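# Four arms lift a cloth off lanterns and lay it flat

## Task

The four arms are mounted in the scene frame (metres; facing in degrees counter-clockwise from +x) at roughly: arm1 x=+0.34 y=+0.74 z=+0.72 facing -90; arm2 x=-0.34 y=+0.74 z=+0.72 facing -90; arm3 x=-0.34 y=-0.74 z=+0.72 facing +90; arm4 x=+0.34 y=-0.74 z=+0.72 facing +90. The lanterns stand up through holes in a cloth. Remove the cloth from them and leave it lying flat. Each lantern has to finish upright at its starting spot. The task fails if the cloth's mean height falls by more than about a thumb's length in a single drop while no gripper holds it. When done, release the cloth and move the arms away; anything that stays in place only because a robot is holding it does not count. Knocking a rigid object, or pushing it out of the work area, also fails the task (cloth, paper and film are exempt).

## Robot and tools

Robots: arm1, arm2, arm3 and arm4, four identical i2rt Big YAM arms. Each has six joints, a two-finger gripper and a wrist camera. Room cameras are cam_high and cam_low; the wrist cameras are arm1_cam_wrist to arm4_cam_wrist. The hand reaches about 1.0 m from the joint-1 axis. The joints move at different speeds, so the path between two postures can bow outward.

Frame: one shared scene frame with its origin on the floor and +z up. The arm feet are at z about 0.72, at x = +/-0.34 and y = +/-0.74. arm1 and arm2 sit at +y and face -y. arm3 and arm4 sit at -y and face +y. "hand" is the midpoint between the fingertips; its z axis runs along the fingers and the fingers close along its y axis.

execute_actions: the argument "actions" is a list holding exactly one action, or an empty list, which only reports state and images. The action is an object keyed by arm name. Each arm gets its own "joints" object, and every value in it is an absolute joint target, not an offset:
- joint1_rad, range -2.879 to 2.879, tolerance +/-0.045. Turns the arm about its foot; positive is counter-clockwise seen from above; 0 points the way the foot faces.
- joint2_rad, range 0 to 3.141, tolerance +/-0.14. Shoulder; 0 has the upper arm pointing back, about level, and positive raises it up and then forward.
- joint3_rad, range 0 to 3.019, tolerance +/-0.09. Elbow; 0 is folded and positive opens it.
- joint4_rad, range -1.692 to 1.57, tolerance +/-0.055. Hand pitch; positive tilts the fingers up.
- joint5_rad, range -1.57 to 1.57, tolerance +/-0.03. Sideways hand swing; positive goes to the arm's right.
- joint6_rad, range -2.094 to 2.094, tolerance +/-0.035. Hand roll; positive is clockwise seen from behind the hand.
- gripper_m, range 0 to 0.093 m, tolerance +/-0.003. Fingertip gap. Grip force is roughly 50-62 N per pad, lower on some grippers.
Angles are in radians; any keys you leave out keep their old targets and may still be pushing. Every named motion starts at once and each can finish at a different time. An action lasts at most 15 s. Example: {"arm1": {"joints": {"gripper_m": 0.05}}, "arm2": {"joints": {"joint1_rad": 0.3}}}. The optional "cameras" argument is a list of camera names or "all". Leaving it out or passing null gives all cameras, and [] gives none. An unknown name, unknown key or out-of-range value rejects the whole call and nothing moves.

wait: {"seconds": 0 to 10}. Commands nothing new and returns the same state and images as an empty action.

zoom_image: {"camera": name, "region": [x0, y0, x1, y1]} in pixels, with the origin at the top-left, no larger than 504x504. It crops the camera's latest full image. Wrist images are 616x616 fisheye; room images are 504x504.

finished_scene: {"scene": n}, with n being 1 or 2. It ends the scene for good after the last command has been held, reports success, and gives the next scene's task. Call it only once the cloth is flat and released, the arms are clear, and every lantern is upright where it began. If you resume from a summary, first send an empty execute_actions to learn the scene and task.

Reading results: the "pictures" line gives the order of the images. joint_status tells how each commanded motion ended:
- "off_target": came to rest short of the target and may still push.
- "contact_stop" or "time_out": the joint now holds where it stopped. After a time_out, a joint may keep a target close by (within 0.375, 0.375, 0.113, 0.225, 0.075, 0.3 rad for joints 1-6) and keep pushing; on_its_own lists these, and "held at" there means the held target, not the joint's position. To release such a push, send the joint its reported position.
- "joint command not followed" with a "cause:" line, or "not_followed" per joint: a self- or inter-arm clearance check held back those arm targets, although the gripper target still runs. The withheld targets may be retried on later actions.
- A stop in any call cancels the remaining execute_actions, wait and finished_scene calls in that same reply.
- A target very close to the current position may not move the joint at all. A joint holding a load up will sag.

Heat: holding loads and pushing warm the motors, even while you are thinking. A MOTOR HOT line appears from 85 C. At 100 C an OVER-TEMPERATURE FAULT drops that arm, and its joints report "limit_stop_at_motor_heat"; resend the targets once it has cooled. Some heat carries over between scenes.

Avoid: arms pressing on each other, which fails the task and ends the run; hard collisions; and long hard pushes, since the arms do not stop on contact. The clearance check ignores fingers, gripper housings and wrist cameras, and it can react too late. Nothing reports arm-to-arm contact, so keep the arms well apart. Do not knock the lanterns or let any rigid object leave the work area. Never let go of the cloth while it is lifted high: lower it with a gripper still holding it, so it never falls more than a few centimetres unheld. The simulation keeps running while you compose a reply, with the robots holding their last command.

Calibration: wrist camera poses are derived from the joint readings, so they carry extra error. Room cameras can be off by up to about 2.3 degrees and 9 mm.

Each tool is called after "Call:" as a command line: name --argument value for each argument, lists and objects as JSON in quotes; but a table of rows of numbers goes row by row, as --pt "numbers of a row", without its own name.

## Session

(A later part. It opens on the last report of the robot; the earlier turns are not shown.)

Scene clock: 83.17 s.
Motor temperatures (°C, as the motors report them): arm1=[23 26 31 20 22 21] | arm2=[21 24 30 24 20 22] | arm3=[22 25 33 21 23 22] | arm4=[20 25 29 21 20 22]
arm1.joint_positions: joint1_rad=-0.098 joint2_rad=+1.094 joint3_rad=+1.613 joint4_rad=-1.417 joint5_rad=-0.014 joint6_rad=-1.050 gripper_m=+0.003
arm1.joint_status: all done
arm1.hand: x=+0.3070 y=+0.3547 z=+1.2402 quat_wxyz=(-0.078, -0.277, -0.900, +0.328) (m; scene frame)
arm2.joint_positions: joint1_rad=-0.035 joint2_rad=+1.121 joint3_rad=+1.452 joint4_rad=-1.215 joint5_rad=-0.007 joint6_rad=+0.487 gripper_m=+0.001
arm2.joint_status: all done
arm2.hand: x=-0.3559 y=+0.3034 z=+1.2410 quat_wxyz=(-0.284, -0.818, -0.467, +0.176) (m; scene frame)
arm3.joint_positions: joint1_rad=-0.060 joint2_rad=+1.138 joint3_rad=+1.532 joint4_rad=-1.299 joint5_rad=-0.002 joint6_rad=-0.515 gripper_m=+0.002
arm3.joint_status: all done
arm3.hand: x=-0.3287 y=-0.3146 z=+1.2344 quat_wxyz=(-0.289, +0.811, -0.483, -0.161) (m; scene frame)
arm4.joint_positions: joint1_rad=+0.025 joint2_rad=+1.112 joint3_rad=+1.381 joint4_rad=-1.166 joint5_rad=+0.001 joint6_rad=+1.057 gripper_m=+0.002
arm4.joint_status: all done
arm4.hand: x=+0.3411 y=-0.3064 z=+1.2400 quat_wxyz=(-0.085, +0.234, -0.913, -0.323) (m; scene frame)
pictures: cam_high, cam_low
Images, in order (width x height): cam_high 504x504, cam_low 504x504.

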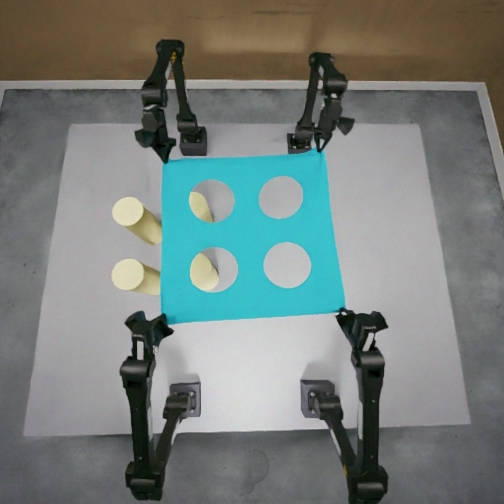

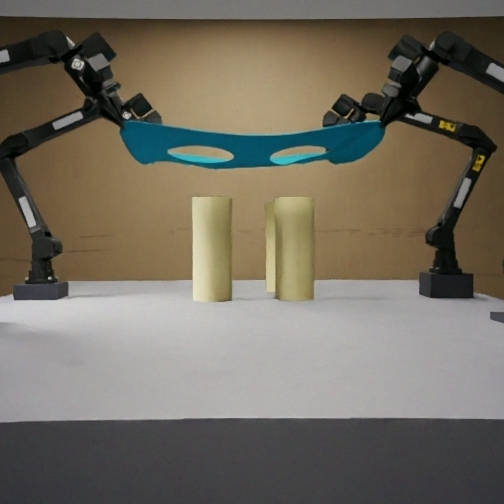

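Call:
execute_actions --actions '[{"arm1": {"joints": {"joint1_rad": 0.395, "joint2_rad": 1.155, "joint3_rad": 1.73, "joint4_rad": -1.40, "joint6_rad": -0.70}}, "arm2": {"joints": {"joint1_rad": 0.39, "joint2_rad": 1.18, "joint3_rad": 1.565, "joint4_rad": -1.205, "joint6_rad": 0.80}}, "arm3": {"joints": {"joint1_rad": -0.485, "joint2_rad": 1.21, "joint3_rad": 1.672, "joint4_rad": -1.283, "joint6_rad": -0.83}}, "arm4": {"joints": {"joint1_rad": -0.41, "joint2_rad": 1.212, "joint3_rad": 1.515, "joint4_rad": -1.145, "joint6_rad": 0.75}}}]' --cameras '["cam_low"]'

Call:
execute_actions --actions '[{"arm1": {"joints": {"joint1_rad": 0.742, "joint2_rad": 1.42, "joint3_rad": 1.975, "joint4_rad": -1.37, "joint6_rad": -0.46}}, "arm2": {"joints": {"joint1_rad": 0.712, "joint2_rad": 1.435, "joint3_rad": 1.81, "joint4_rad": -1.185, "joint6_rad": 1.02}}, "arm3": {"joints": {"joint1_rad": -0.793, "joint2_rad": 1.485, "joint3_rad": 1.95, "joint4_rad": -1.275, "joint6_rad": -1.04}}, "arm4": {"joints": {"joint1_rad": -0.715, "joint2_rad": 1.492, "joint3_rad": 1.775, "joint4_rad": -1.125, "joint6_rad": 0.54}}}]' --cameras '["cam_high", "cam_low"]'

Scene clock: 87.53 s.
Motor temperatures (°C, as the motors report them): arm1=[23 25 31 20 22 21] | arm2=[21 24 30 24 20 22] | arm3=[22 25 33 21 23 22] | arm4=[20 25 29 21 20 22]
arm1.joint_positions: joint1_rad=+0.383 joint2_rad=+1.172 joint3_rad=+1.667 joint4_rad=-1.410 joint5_rad=-0.006 joint6_rad=-0.709 gripper_m=+0.003
arm1.joint_status: all done
arm1.hand: x=+0.5023 y=+0.3566 z=+1.2363 quat_wxyz=(-0.191, -0.215, -0.920, +0.266) (m; scene frame)
arm2.joint_positions: joint1_rad=+0.396 joint2_rad=+1.197 joint3_rad=+1.500 joint4_rad=-1.209 joint5_rad=-0.003 joint6_rad=+0.788 gripper_m=+0.001
arm2.joint_status: all done
arm2.hand: x=-0.1626 y=+0.3088 z=+1.2345 quat_wxyz=(-0.319, -0.790, -0.520, +0.062) (m; scene frame)
arm3.joint_positions: joint1_rad=-0.491 joint2_rad=+1.225 joint3_rad=+1.612 joint4_rad=-1.286 joint5_rad=-0.008 joint6_rad=-0.817 gripper_m=+0.002
arm3.joint_status: all done
arm3.hand: x=-0.1363 y=-0.3260 z=+1.2414 quat_wxyz=(-0.330, +0.777, -0.533, -0.052) (m; scene frame)
arm4.joint_positions: joint1_rad=-0.399 joint2_rad=+1.221 joint3_rad=+1.462 joint4_rad=-1.155 joint5_rad=-0.004 joint6_rad=+0.762 gripper_m=+0.002
arm4.joint_status: all done
arm4.hand: x=+0.5364 y=-0.3103 z=+1.2357 quat_wxyz=(-0.186, +0.176, -0.929, -0.267) (m; scene frame)
pictures: cam_low
Images, in order (width x height): cam_low 504x504.

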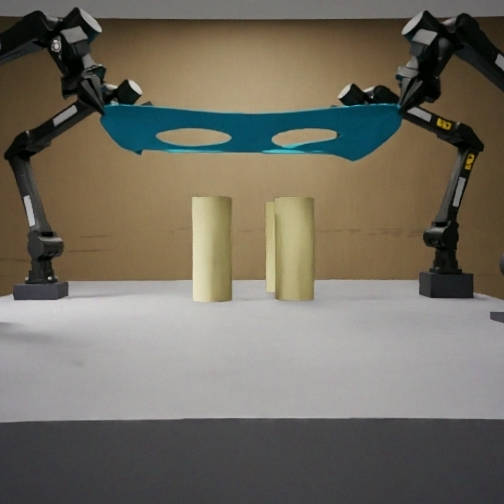

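Scene clock: 88.87 s.
Motor temperatures (°C, as the motors report them): arm1=[23 25 31 20 22 21] | arm2=[21 24 31 24 20 22] | arm3=[22 25 33 21 23 22] | arm4=[20 25 30 21 20 22]
arm1.joint_positions: joint1_rad=+0.729 joint2_rad=+1.440 joint3_rad=+1.915 joint4_rad=-1.381 joint5_rad=-0.005 joint6_rad=-0.468 gripper_m=+0.003
arm1.joint_status: all done
arm1.hand: x=+0.6974 y=+0.3559 z=+1.2383 quat_wxyz=(-0.260, -0.166, -0.930, +0.201) (m; scene frame)
arm2.joint_positions: joint1_rad=+0.718 joint2_rad=+1.461 joint3_rad=+1.745 joint4_rad=-1.187 joint5_rad=+0.001 joint6_rad=+1.010 gripper_m=+0.001
arm2.joint_status: all done
arm2.hand: x=+0.0311 y=+0.3062 z=+1.2345 quat_wxyz=(-0.326, -0.763, -0.558, -0.025) (m; scene frame)
arm3.joint_positions: joint1_rad=-0.793 joint2_rad=+1.529 joint3_rad=+1.892 joint4_rad=-1.276 joint5_rad=-0.012 joint6_rad=-1.029 gripper_m=+0.002
arm3.joint_status: all done
arm3.hand: x=+0.0586 y=-0.3193 z=+1.2343 quat_wxyz=(-0.327, +0.754, -0.569, +0.029) (m; scene frame)
arm4.joint_positions: joint1_rad=-0.710 joint2_rad=+1.496 joint3_rad=+1.719 joint4_rad=-1.136 joint5_rad=-0.005 joint6_rad=+0.551 gripper_m=+0.002
arm4.joint_status: all done
arm4.hand: x=+0.7316 y=-0.3129 z=+1.2323 quat_wxyz=(-0.247, +0.130, -0.937, -0.211) (m; scene frame)
pictures: cam_high, cam_low
Images, in order (width x height): cam_high 504x504, cam_low 504x504.

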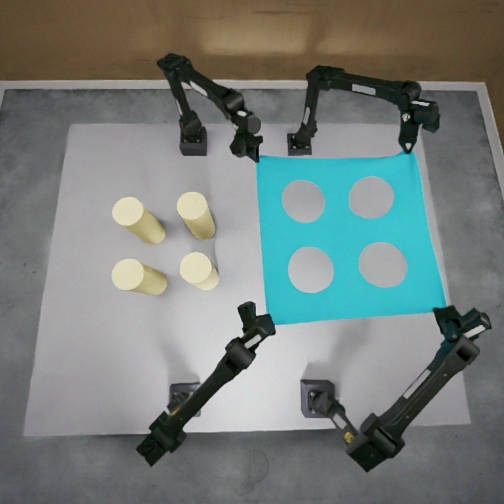

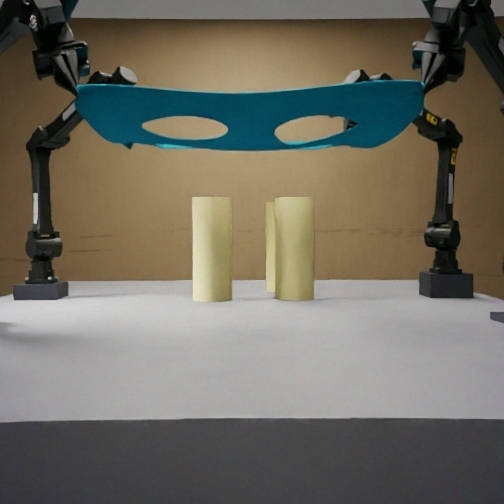

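Call:
execute_actions --actions '[{"arm1": {"joints": {"joint2_rad": 1.52, "joint3_rad": 1.43, "joint4_rad": -1.13, "joint6_rad": -0.2}}, "arm2": {"joints": {"joint2_rad": 1.638, "joint3_rad": 1.39, "joint4_rad": -0.98, "joint6_rad": 1.27}}, "arm3": {"joints": {"joint2_rad": 1.64, "joint3_rad": 1.487, "joint4_rad": -1.065, "joint6_rad": -1.3}}, "arm4": {"joints": {"joint2_rad": 1.716, "joint3_rad": 1.43, "joint4_rad": -0.943, "joint6_rad": 0.3}}}]' --cameras '[]'

Call:
execute_actions --actions '[{"arm1": {"joints": {"joint2_rad": 1.865, "joint3_rad": 1.275, "joint4_rad": -0.88, "joint6_rad": 0.0}}, "arm2": {"joints": {"joint2_rad": 2.04, "joint3_rad": 1.345, "joint4_rad": -0.785, "joint6_rad": 1.46}}, "arm3": {"joints": {"joint2_rad": 2.0, "joint3_rad": 1.40, "joint4_rad": -0.865, "joint6_rad": -1.49}}, "arm4": {"joints": {"joint2_rad": 2.115, "joint3_rad": 1.42, "joint4_rad": -0.79, "joint6_rad": 0.10}}}]' --cameras '["cam_high", "cam_low"]'

Scene clock: 100.23 s.
Motor temperatures (°C, as the motors report them): arm1=[23 25 33 20 23 21] | arm2=[21 24 32 24 20 22] | arm3=[22 26 35 21 23 22] | arm4=[20 26 32 21 20 22]
arm1.joint_positions: joint1_rad=+0.728 joint2_rad=+1.540 joint3_rad=+1.415 joint4_rad=-1.139 joint5_rad=-0.004 joint6_rad=-0.210 gripper_m=+0.003
arm1.joint_status: all done
arm1.hand: x=+0.6958 y=+0.3519 z=+0.9717 quat_wxyz=(-0.133, -0.299, -0.941, +0.081) (m; scene frame)
arm2.joint_positions: joint1_rad=+0.716 joint2_rad=+1.640 joint3_rad=+1.381 joint4_rad=-0.977 joint5_rad=+0.002 joint6_rad=+1.258 gripper_m=+0.001
arm2.joint_status: all done
arm2.hand: x=+0.0300 y=+0.3071 z=+0.9801 quat_wxyz=(-0.163, -0.862, -0.479, -0.033) (m; scene frame)
arm3.joint_positions: joint1_rad=-0.790 joint2_rad=+1.669 joint3_rad=+1.477 joint4_rad=-1.065 joint5_rad=-0.015 joint6_rad=-1.287 gripper_m=+0.002
arm3.joint_status: all done
arm3.hand: x=+0.0564 y=-0.3184 z=+0.9755 quat_wxyz=(-0.159, +0.858, -0.487, +0.031) (m; scene frame)
arm4.joint_positions: joint1_rad=-0.710 joint2_rad=+1.705 joint3_rad=+1.397 joint4_rad=-0.951 joint5_rad=-0.005 joint6_rad=+0.313 gripper_m=+0.002
arm4.joint_status: all done
arm4.hand: x=+0.7274 y=-0.3147 z=+0.9758 quat_wxyz=(-0.129, +0.251, -0.955, -0.090) (m; scene frame)
pictures: none
No camera images: the call's "cameras" was empty. Leave "cameras" out to get every camera's image.

Scene clock: 101.53 s.
Motor temperatures (°C, as the motors report them): arm1=[23 25 33 20 23 21] | arm2=[21 24 32 24 20 22] | arm3=[22 26 35 21 23 22] | arm4=[20 26 32 21 20 22]
arm1.joint_positions: joint1_rad=+0.728 joint2_rad=+1.872 joint3_rad=+1.267 joint4_rad=-0.881 joint5_rad=-0.007 joint6_rad=-0.012 gripper_m=+0.003
arm1.joint_status: all done
arm1.hand: x=+0.6966 y=+0.3475 z=+0.7523 quat_wxyz=(-0.040, -0.396, -0.917, +0.021) (m; scene frame)
arm2.joint_positions: joint1_rad=+0.713 joint2_rad=+2.039 joint3_rad=+1.346 joint4_rad=-0.782 joint5_rad=+0.005 joint6_rad=+1.446 gripper_m=+0.001
arm2.joint_status: all done
arm2.hand: x=+0.0318 y=+0.3026 z=+0.7556 quat_wxyz=(-0.046, -0.915, -0.400, -0.013) (m; scene frame)
arm3.joint_positions: joint1_rad=-0.786 joint2_rad=+2.022 joint3_rad=+1.392 joint4_rad=-0.865 joint5_rad=-0.017 joint6_rad=-1.474 gripper_m=+0.002
arm3.joint_status: all done
arm3.hand: x=+0.0548 y=-0.3166 z=+0.7531 quat_wxyz=(-0.044, +0.911, -0.409, +0.006) (m; scene frame)
arm4.joint_positions: joint1_rad=-0.709 joint2_rad=+2.104 joint3_rad=+1.401 joint4_rad=-0.793 joint5_rad=-0.005 joint6_rad=+0.114 gripper_m=+0.002
arm4.joint_status: all done
arm4.hand: x=+0.7289 y=-0.3105 z=+0.7589 quat_wxyz=(-0.032, +0.349, -0.936, -0.023) (m; scene frame)
pictures: cam_high, cam_low
Images, in order (width x height): cam_high 504x504, cam_low 504x504.

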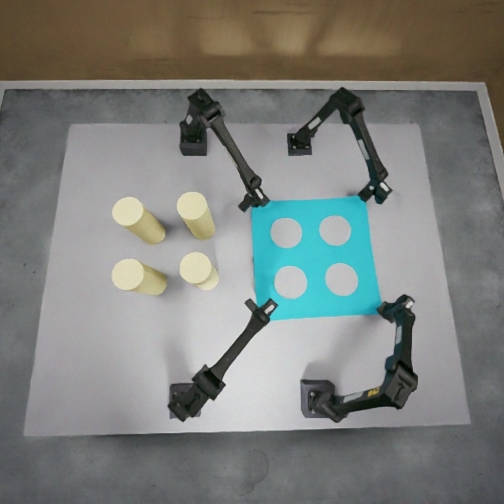

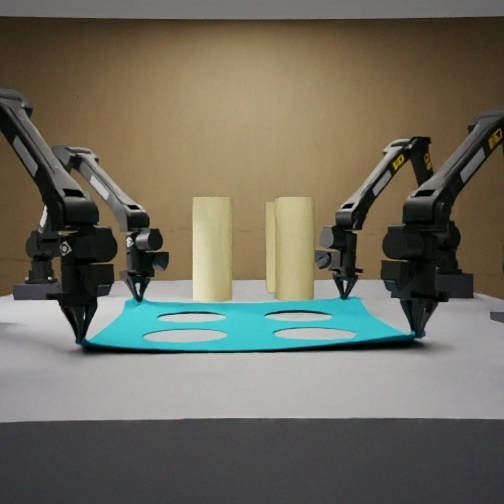

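Call:
execute_actions --actions '[{"arm1": {"joints": {"gripper_m": 0.06}}, "arm2": {"joints": {"gripper_m": 0.06}}, "arm3": {"joints": {"gripper_m": 0.06}}, "arm4": {"joints": {"gripper_m": 0.06}}}]' --cameras '[]'

Call:
execute_actions --actions '[{"arm1": {"joints": {"joint2_rad": 1.52, "joint3_rad": 1.43, "joint4_rad": -1.13}}, "arm2": {"joints": {"joint2_rad": 1.638, "joint3_rad": 1.39, "joint4_rad": -0.98}}, "arm3": {"joints": {"joint2_rad": 1.64, "joint3_rad": 1.487, "joint4_rad": -1.065}}, "arm4": {"joints": {"joint2_rad": 1.716, "joint3_rad": 1.43, "joint4_rad": -0.943}}}]'

Scene clock: 105.43 s.
Motor temperatures (°C, as the motors report them): arm1=[23 26 32 20 23 21] | arm2=[21 25 31 24 20 22] | arm3=[22 26 34 21 23 22] | arm4=[20 26 31 21 20 22]
arm1.joint_positions: joint1_rad=+0.737 joint2_rad=+1.872 joint3_rad=+1.267 joint4_rad=-0.881 joint5_rad=-0.012 joint6_rad=-0.012 gripper_m=+0.060
arm1.joint_status: all done
arm1.hand: x=+0.7009 y=+0.3515 z=+0.7522 quat_wxyz=(-0.041, -0.392, -0.919, +0.018) (m; scene frame)
arm2.joint_positions: joint1_rad=+0.713 joint2_rad=+2.039 joint3_rad=+1.346 joint4_rad=-0.782 joint5_rad=+0.005 joint6_rad=+1.450 gripper_m=+0.060
arm2.joint_status: all done
arm2.hand: x=+0.0319 y=+0.3026 z=+0.7556 quat_wxyz=(-0.045, -0.916, -0.399, -0.013) (m; scene frame)
arm3.joint_positions: joint1_rad=-0.787 joint2_rad=+2.022 joint3_rad=+1.392 joint4_rad=-0.865 joint5_rad=-0.014 joint6_rad=-1.477 gripper_m=+0.060
arm3.joint_status: all done
arm3.hand: x=+0.0554 y=-0.3171 z=+0.7531 quat_wxyz=(-0.043, +0.912, -0.408, +0.007) (m; scene frame)
arm4.joint_positions: joint1_rad=-0.709 joint2_rad=+2.104 joint3_rad=+1.401 joint4_rad=-0.793 joint5_rad=+0.001 joint6_rad=+0.113 gripper_m=+0.060
arm4.joint_status: all done
arm4.hand: x=+0.7296 y=-0.3111 z=+0.7589 quat_wxyz=(-0.033, +0.349, -0.936, -0.021) (m; scene frame)
pictures: none
No camera images: the call's "cameras" was empty. Leave "cameras" out to get every camera's image.

Scene clock: 106.90 s.
Motor temperatures (°C, as the motors report them): arm1=[23 26 32 20 23 21] | arm2=[21 25 31 24 20 22] | arm3=[22 26 34 21 23 22] | arm4=[20 26 31 21 20 22]
arm1.joint_positions: joint1_rad=+0.737 joint2_rad=+1.526 joint3_rad=+1.409 joint4_rad=-1.122 joint5_rad=-0.012 joint6_rad=-0.012 gripper_m=+0.060
arm1.joint_status: all done
arm1.hand: x=+0.7008 y=+0.3558 z=+0.9774 quat_wxyz=(-0.154, -0.385, -0.907, +0.068) (m; scene frame)
arm2.joint_positions: joint1_rad=+0.713 joint2_rad=+1.643 joint3_rad=+1.361 joint4_rad=-0.966 joint5_rad=+0.005 joint6_rad=+1.450 gripper_m=+0.060
arm2.joint_status: all done
arm2.hand: x=+0.0256 y=+0.3090 z=+0.9701 quat_wxyz=(-0.153, -0.905, -0.393, -0.045) (m; scene frame)
arm3.joint_positions: joint1_rad=-0.787 joint2_rad=+1.639 joint3_rad=+1.464 joint4_rad=-1.050 joint5_rad=-0.013 joint6_rad=-1.477 gripper_m=+0.060
arm3.joint_status: all done
arm3.hand: x=+0.0535 y=-0.3192 z=+0.9873 quat_wxyz=(-0.170, +0.899, -0.401, +0.051) (m; scene frame)
arm4.joint_positions: joint1_rad=-0.709 joint2_rad=+1.712 joint3_rad=+1.416 joint4_rad=-0.934 joint5_rad=+0.001 joint6_rad=+0.113 gripper_m=+0.060
arm4.joint_status: all done
arm4.hand: x=+0.7353 y=-0.3073 z=+0.9818 quat_wxyz=(-0.151, +0.344, -0.923, -0.080) (m; scene frame)
pictures: arm1_cam_wrist, arm2_cam_wrist, arm3_cam_wrist, arm4_cam_wrist, cam_high, cam_low
camera_calibration (this result's frames):
arm1_cam_wrist: T_world_to_cam=[[-0.718068, -0.695972, -0.00122194, 0.754623], [-0.669052, 0.689808, 0.276648, -0.0435651], [-0.191696, 0.19947, -0.960971, 1.13314], [0, 0, 0, 1]] pos_world=[0.729941, 0.329222, 1.10188]
arm2_cam_wrist: T_world_to_cam=[[-0.693535, 0.64653, -0.317818, 0.133348], [0.436381, 0.72802, 0.528733, -0.74464], [0.573219, 0.228005, -0.787041, 0.800174], [0, 0, 0, 1]] pos_world=[-0.0412464, 0.273456, 1.06587]
arm3_cam_wrist: T_world_to_cam=[[0.7027, 0.622926, 0.343767, -0.176814], [0.418198, -0.752515, 0.508755, -0.756599], [0.575606, -0.213739, -0.789299, 0.8053], [0, 0, 0, 1]] pos_world=[-0.0228799, -0.287086, 1.08133]
arm4_cam_wrist: T_world_to_cam=[[0.663568, -0.746953, -0.0416979, -0.678006], [-0.708355, -0.645253, 0.28615, 0.0442222], [-0.240646, -0.160343, -0.957277, 1.18813], [0, 0, 0, 1]] pos_world=[0.767148, -0.287395, 1.09645]
Images, in order (width x height): arm1_cam_wrist 616x616, arm2_cam_wrist 616x616, arm3_cam_wrist 616x616, arm4_cam_wrist 616x616, cam_high 504x504, cam_low 504x504.

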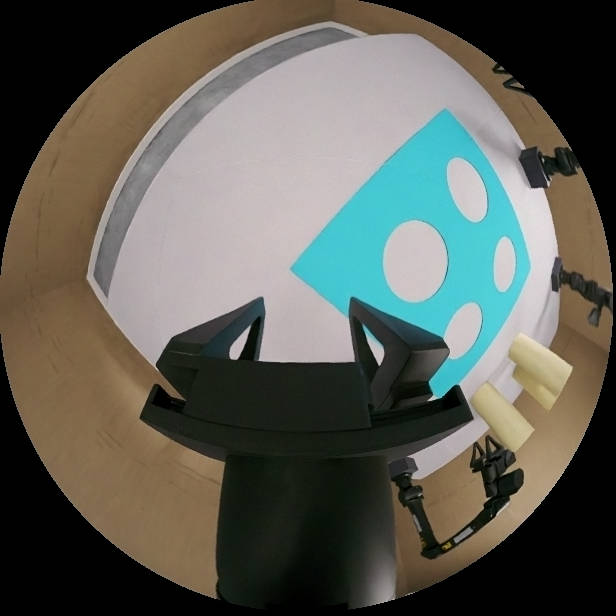

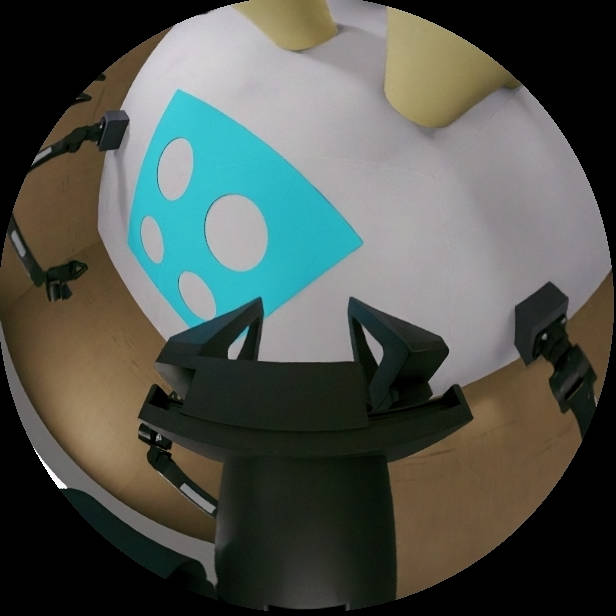

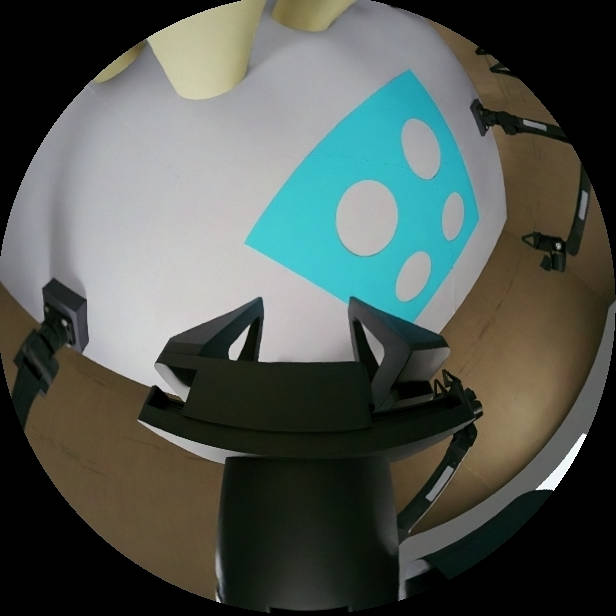

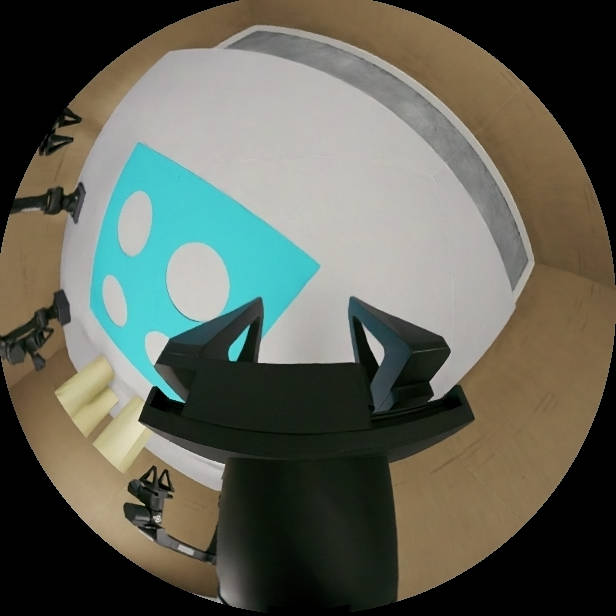

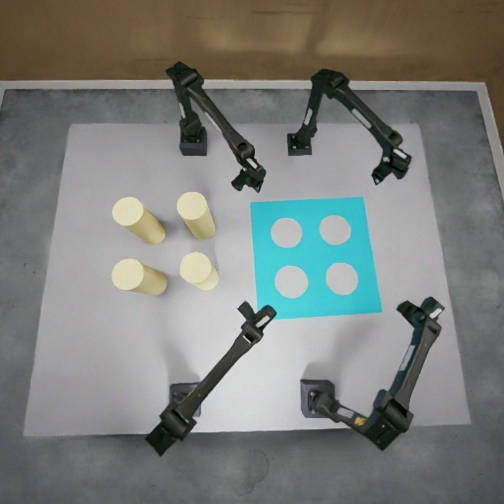

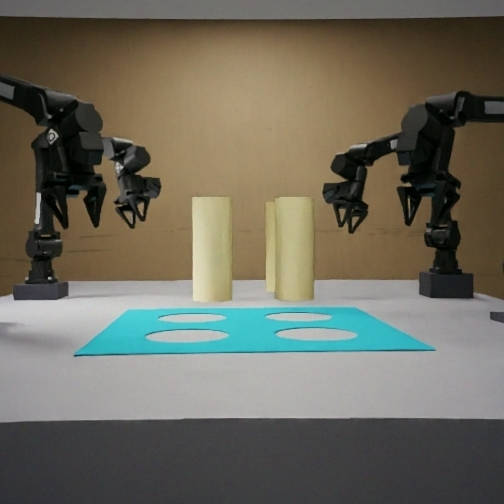

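The cloth is flat and the lanterns haven't moved.

Call:
finished_scene --scene 2

The scene is finished: the task was done.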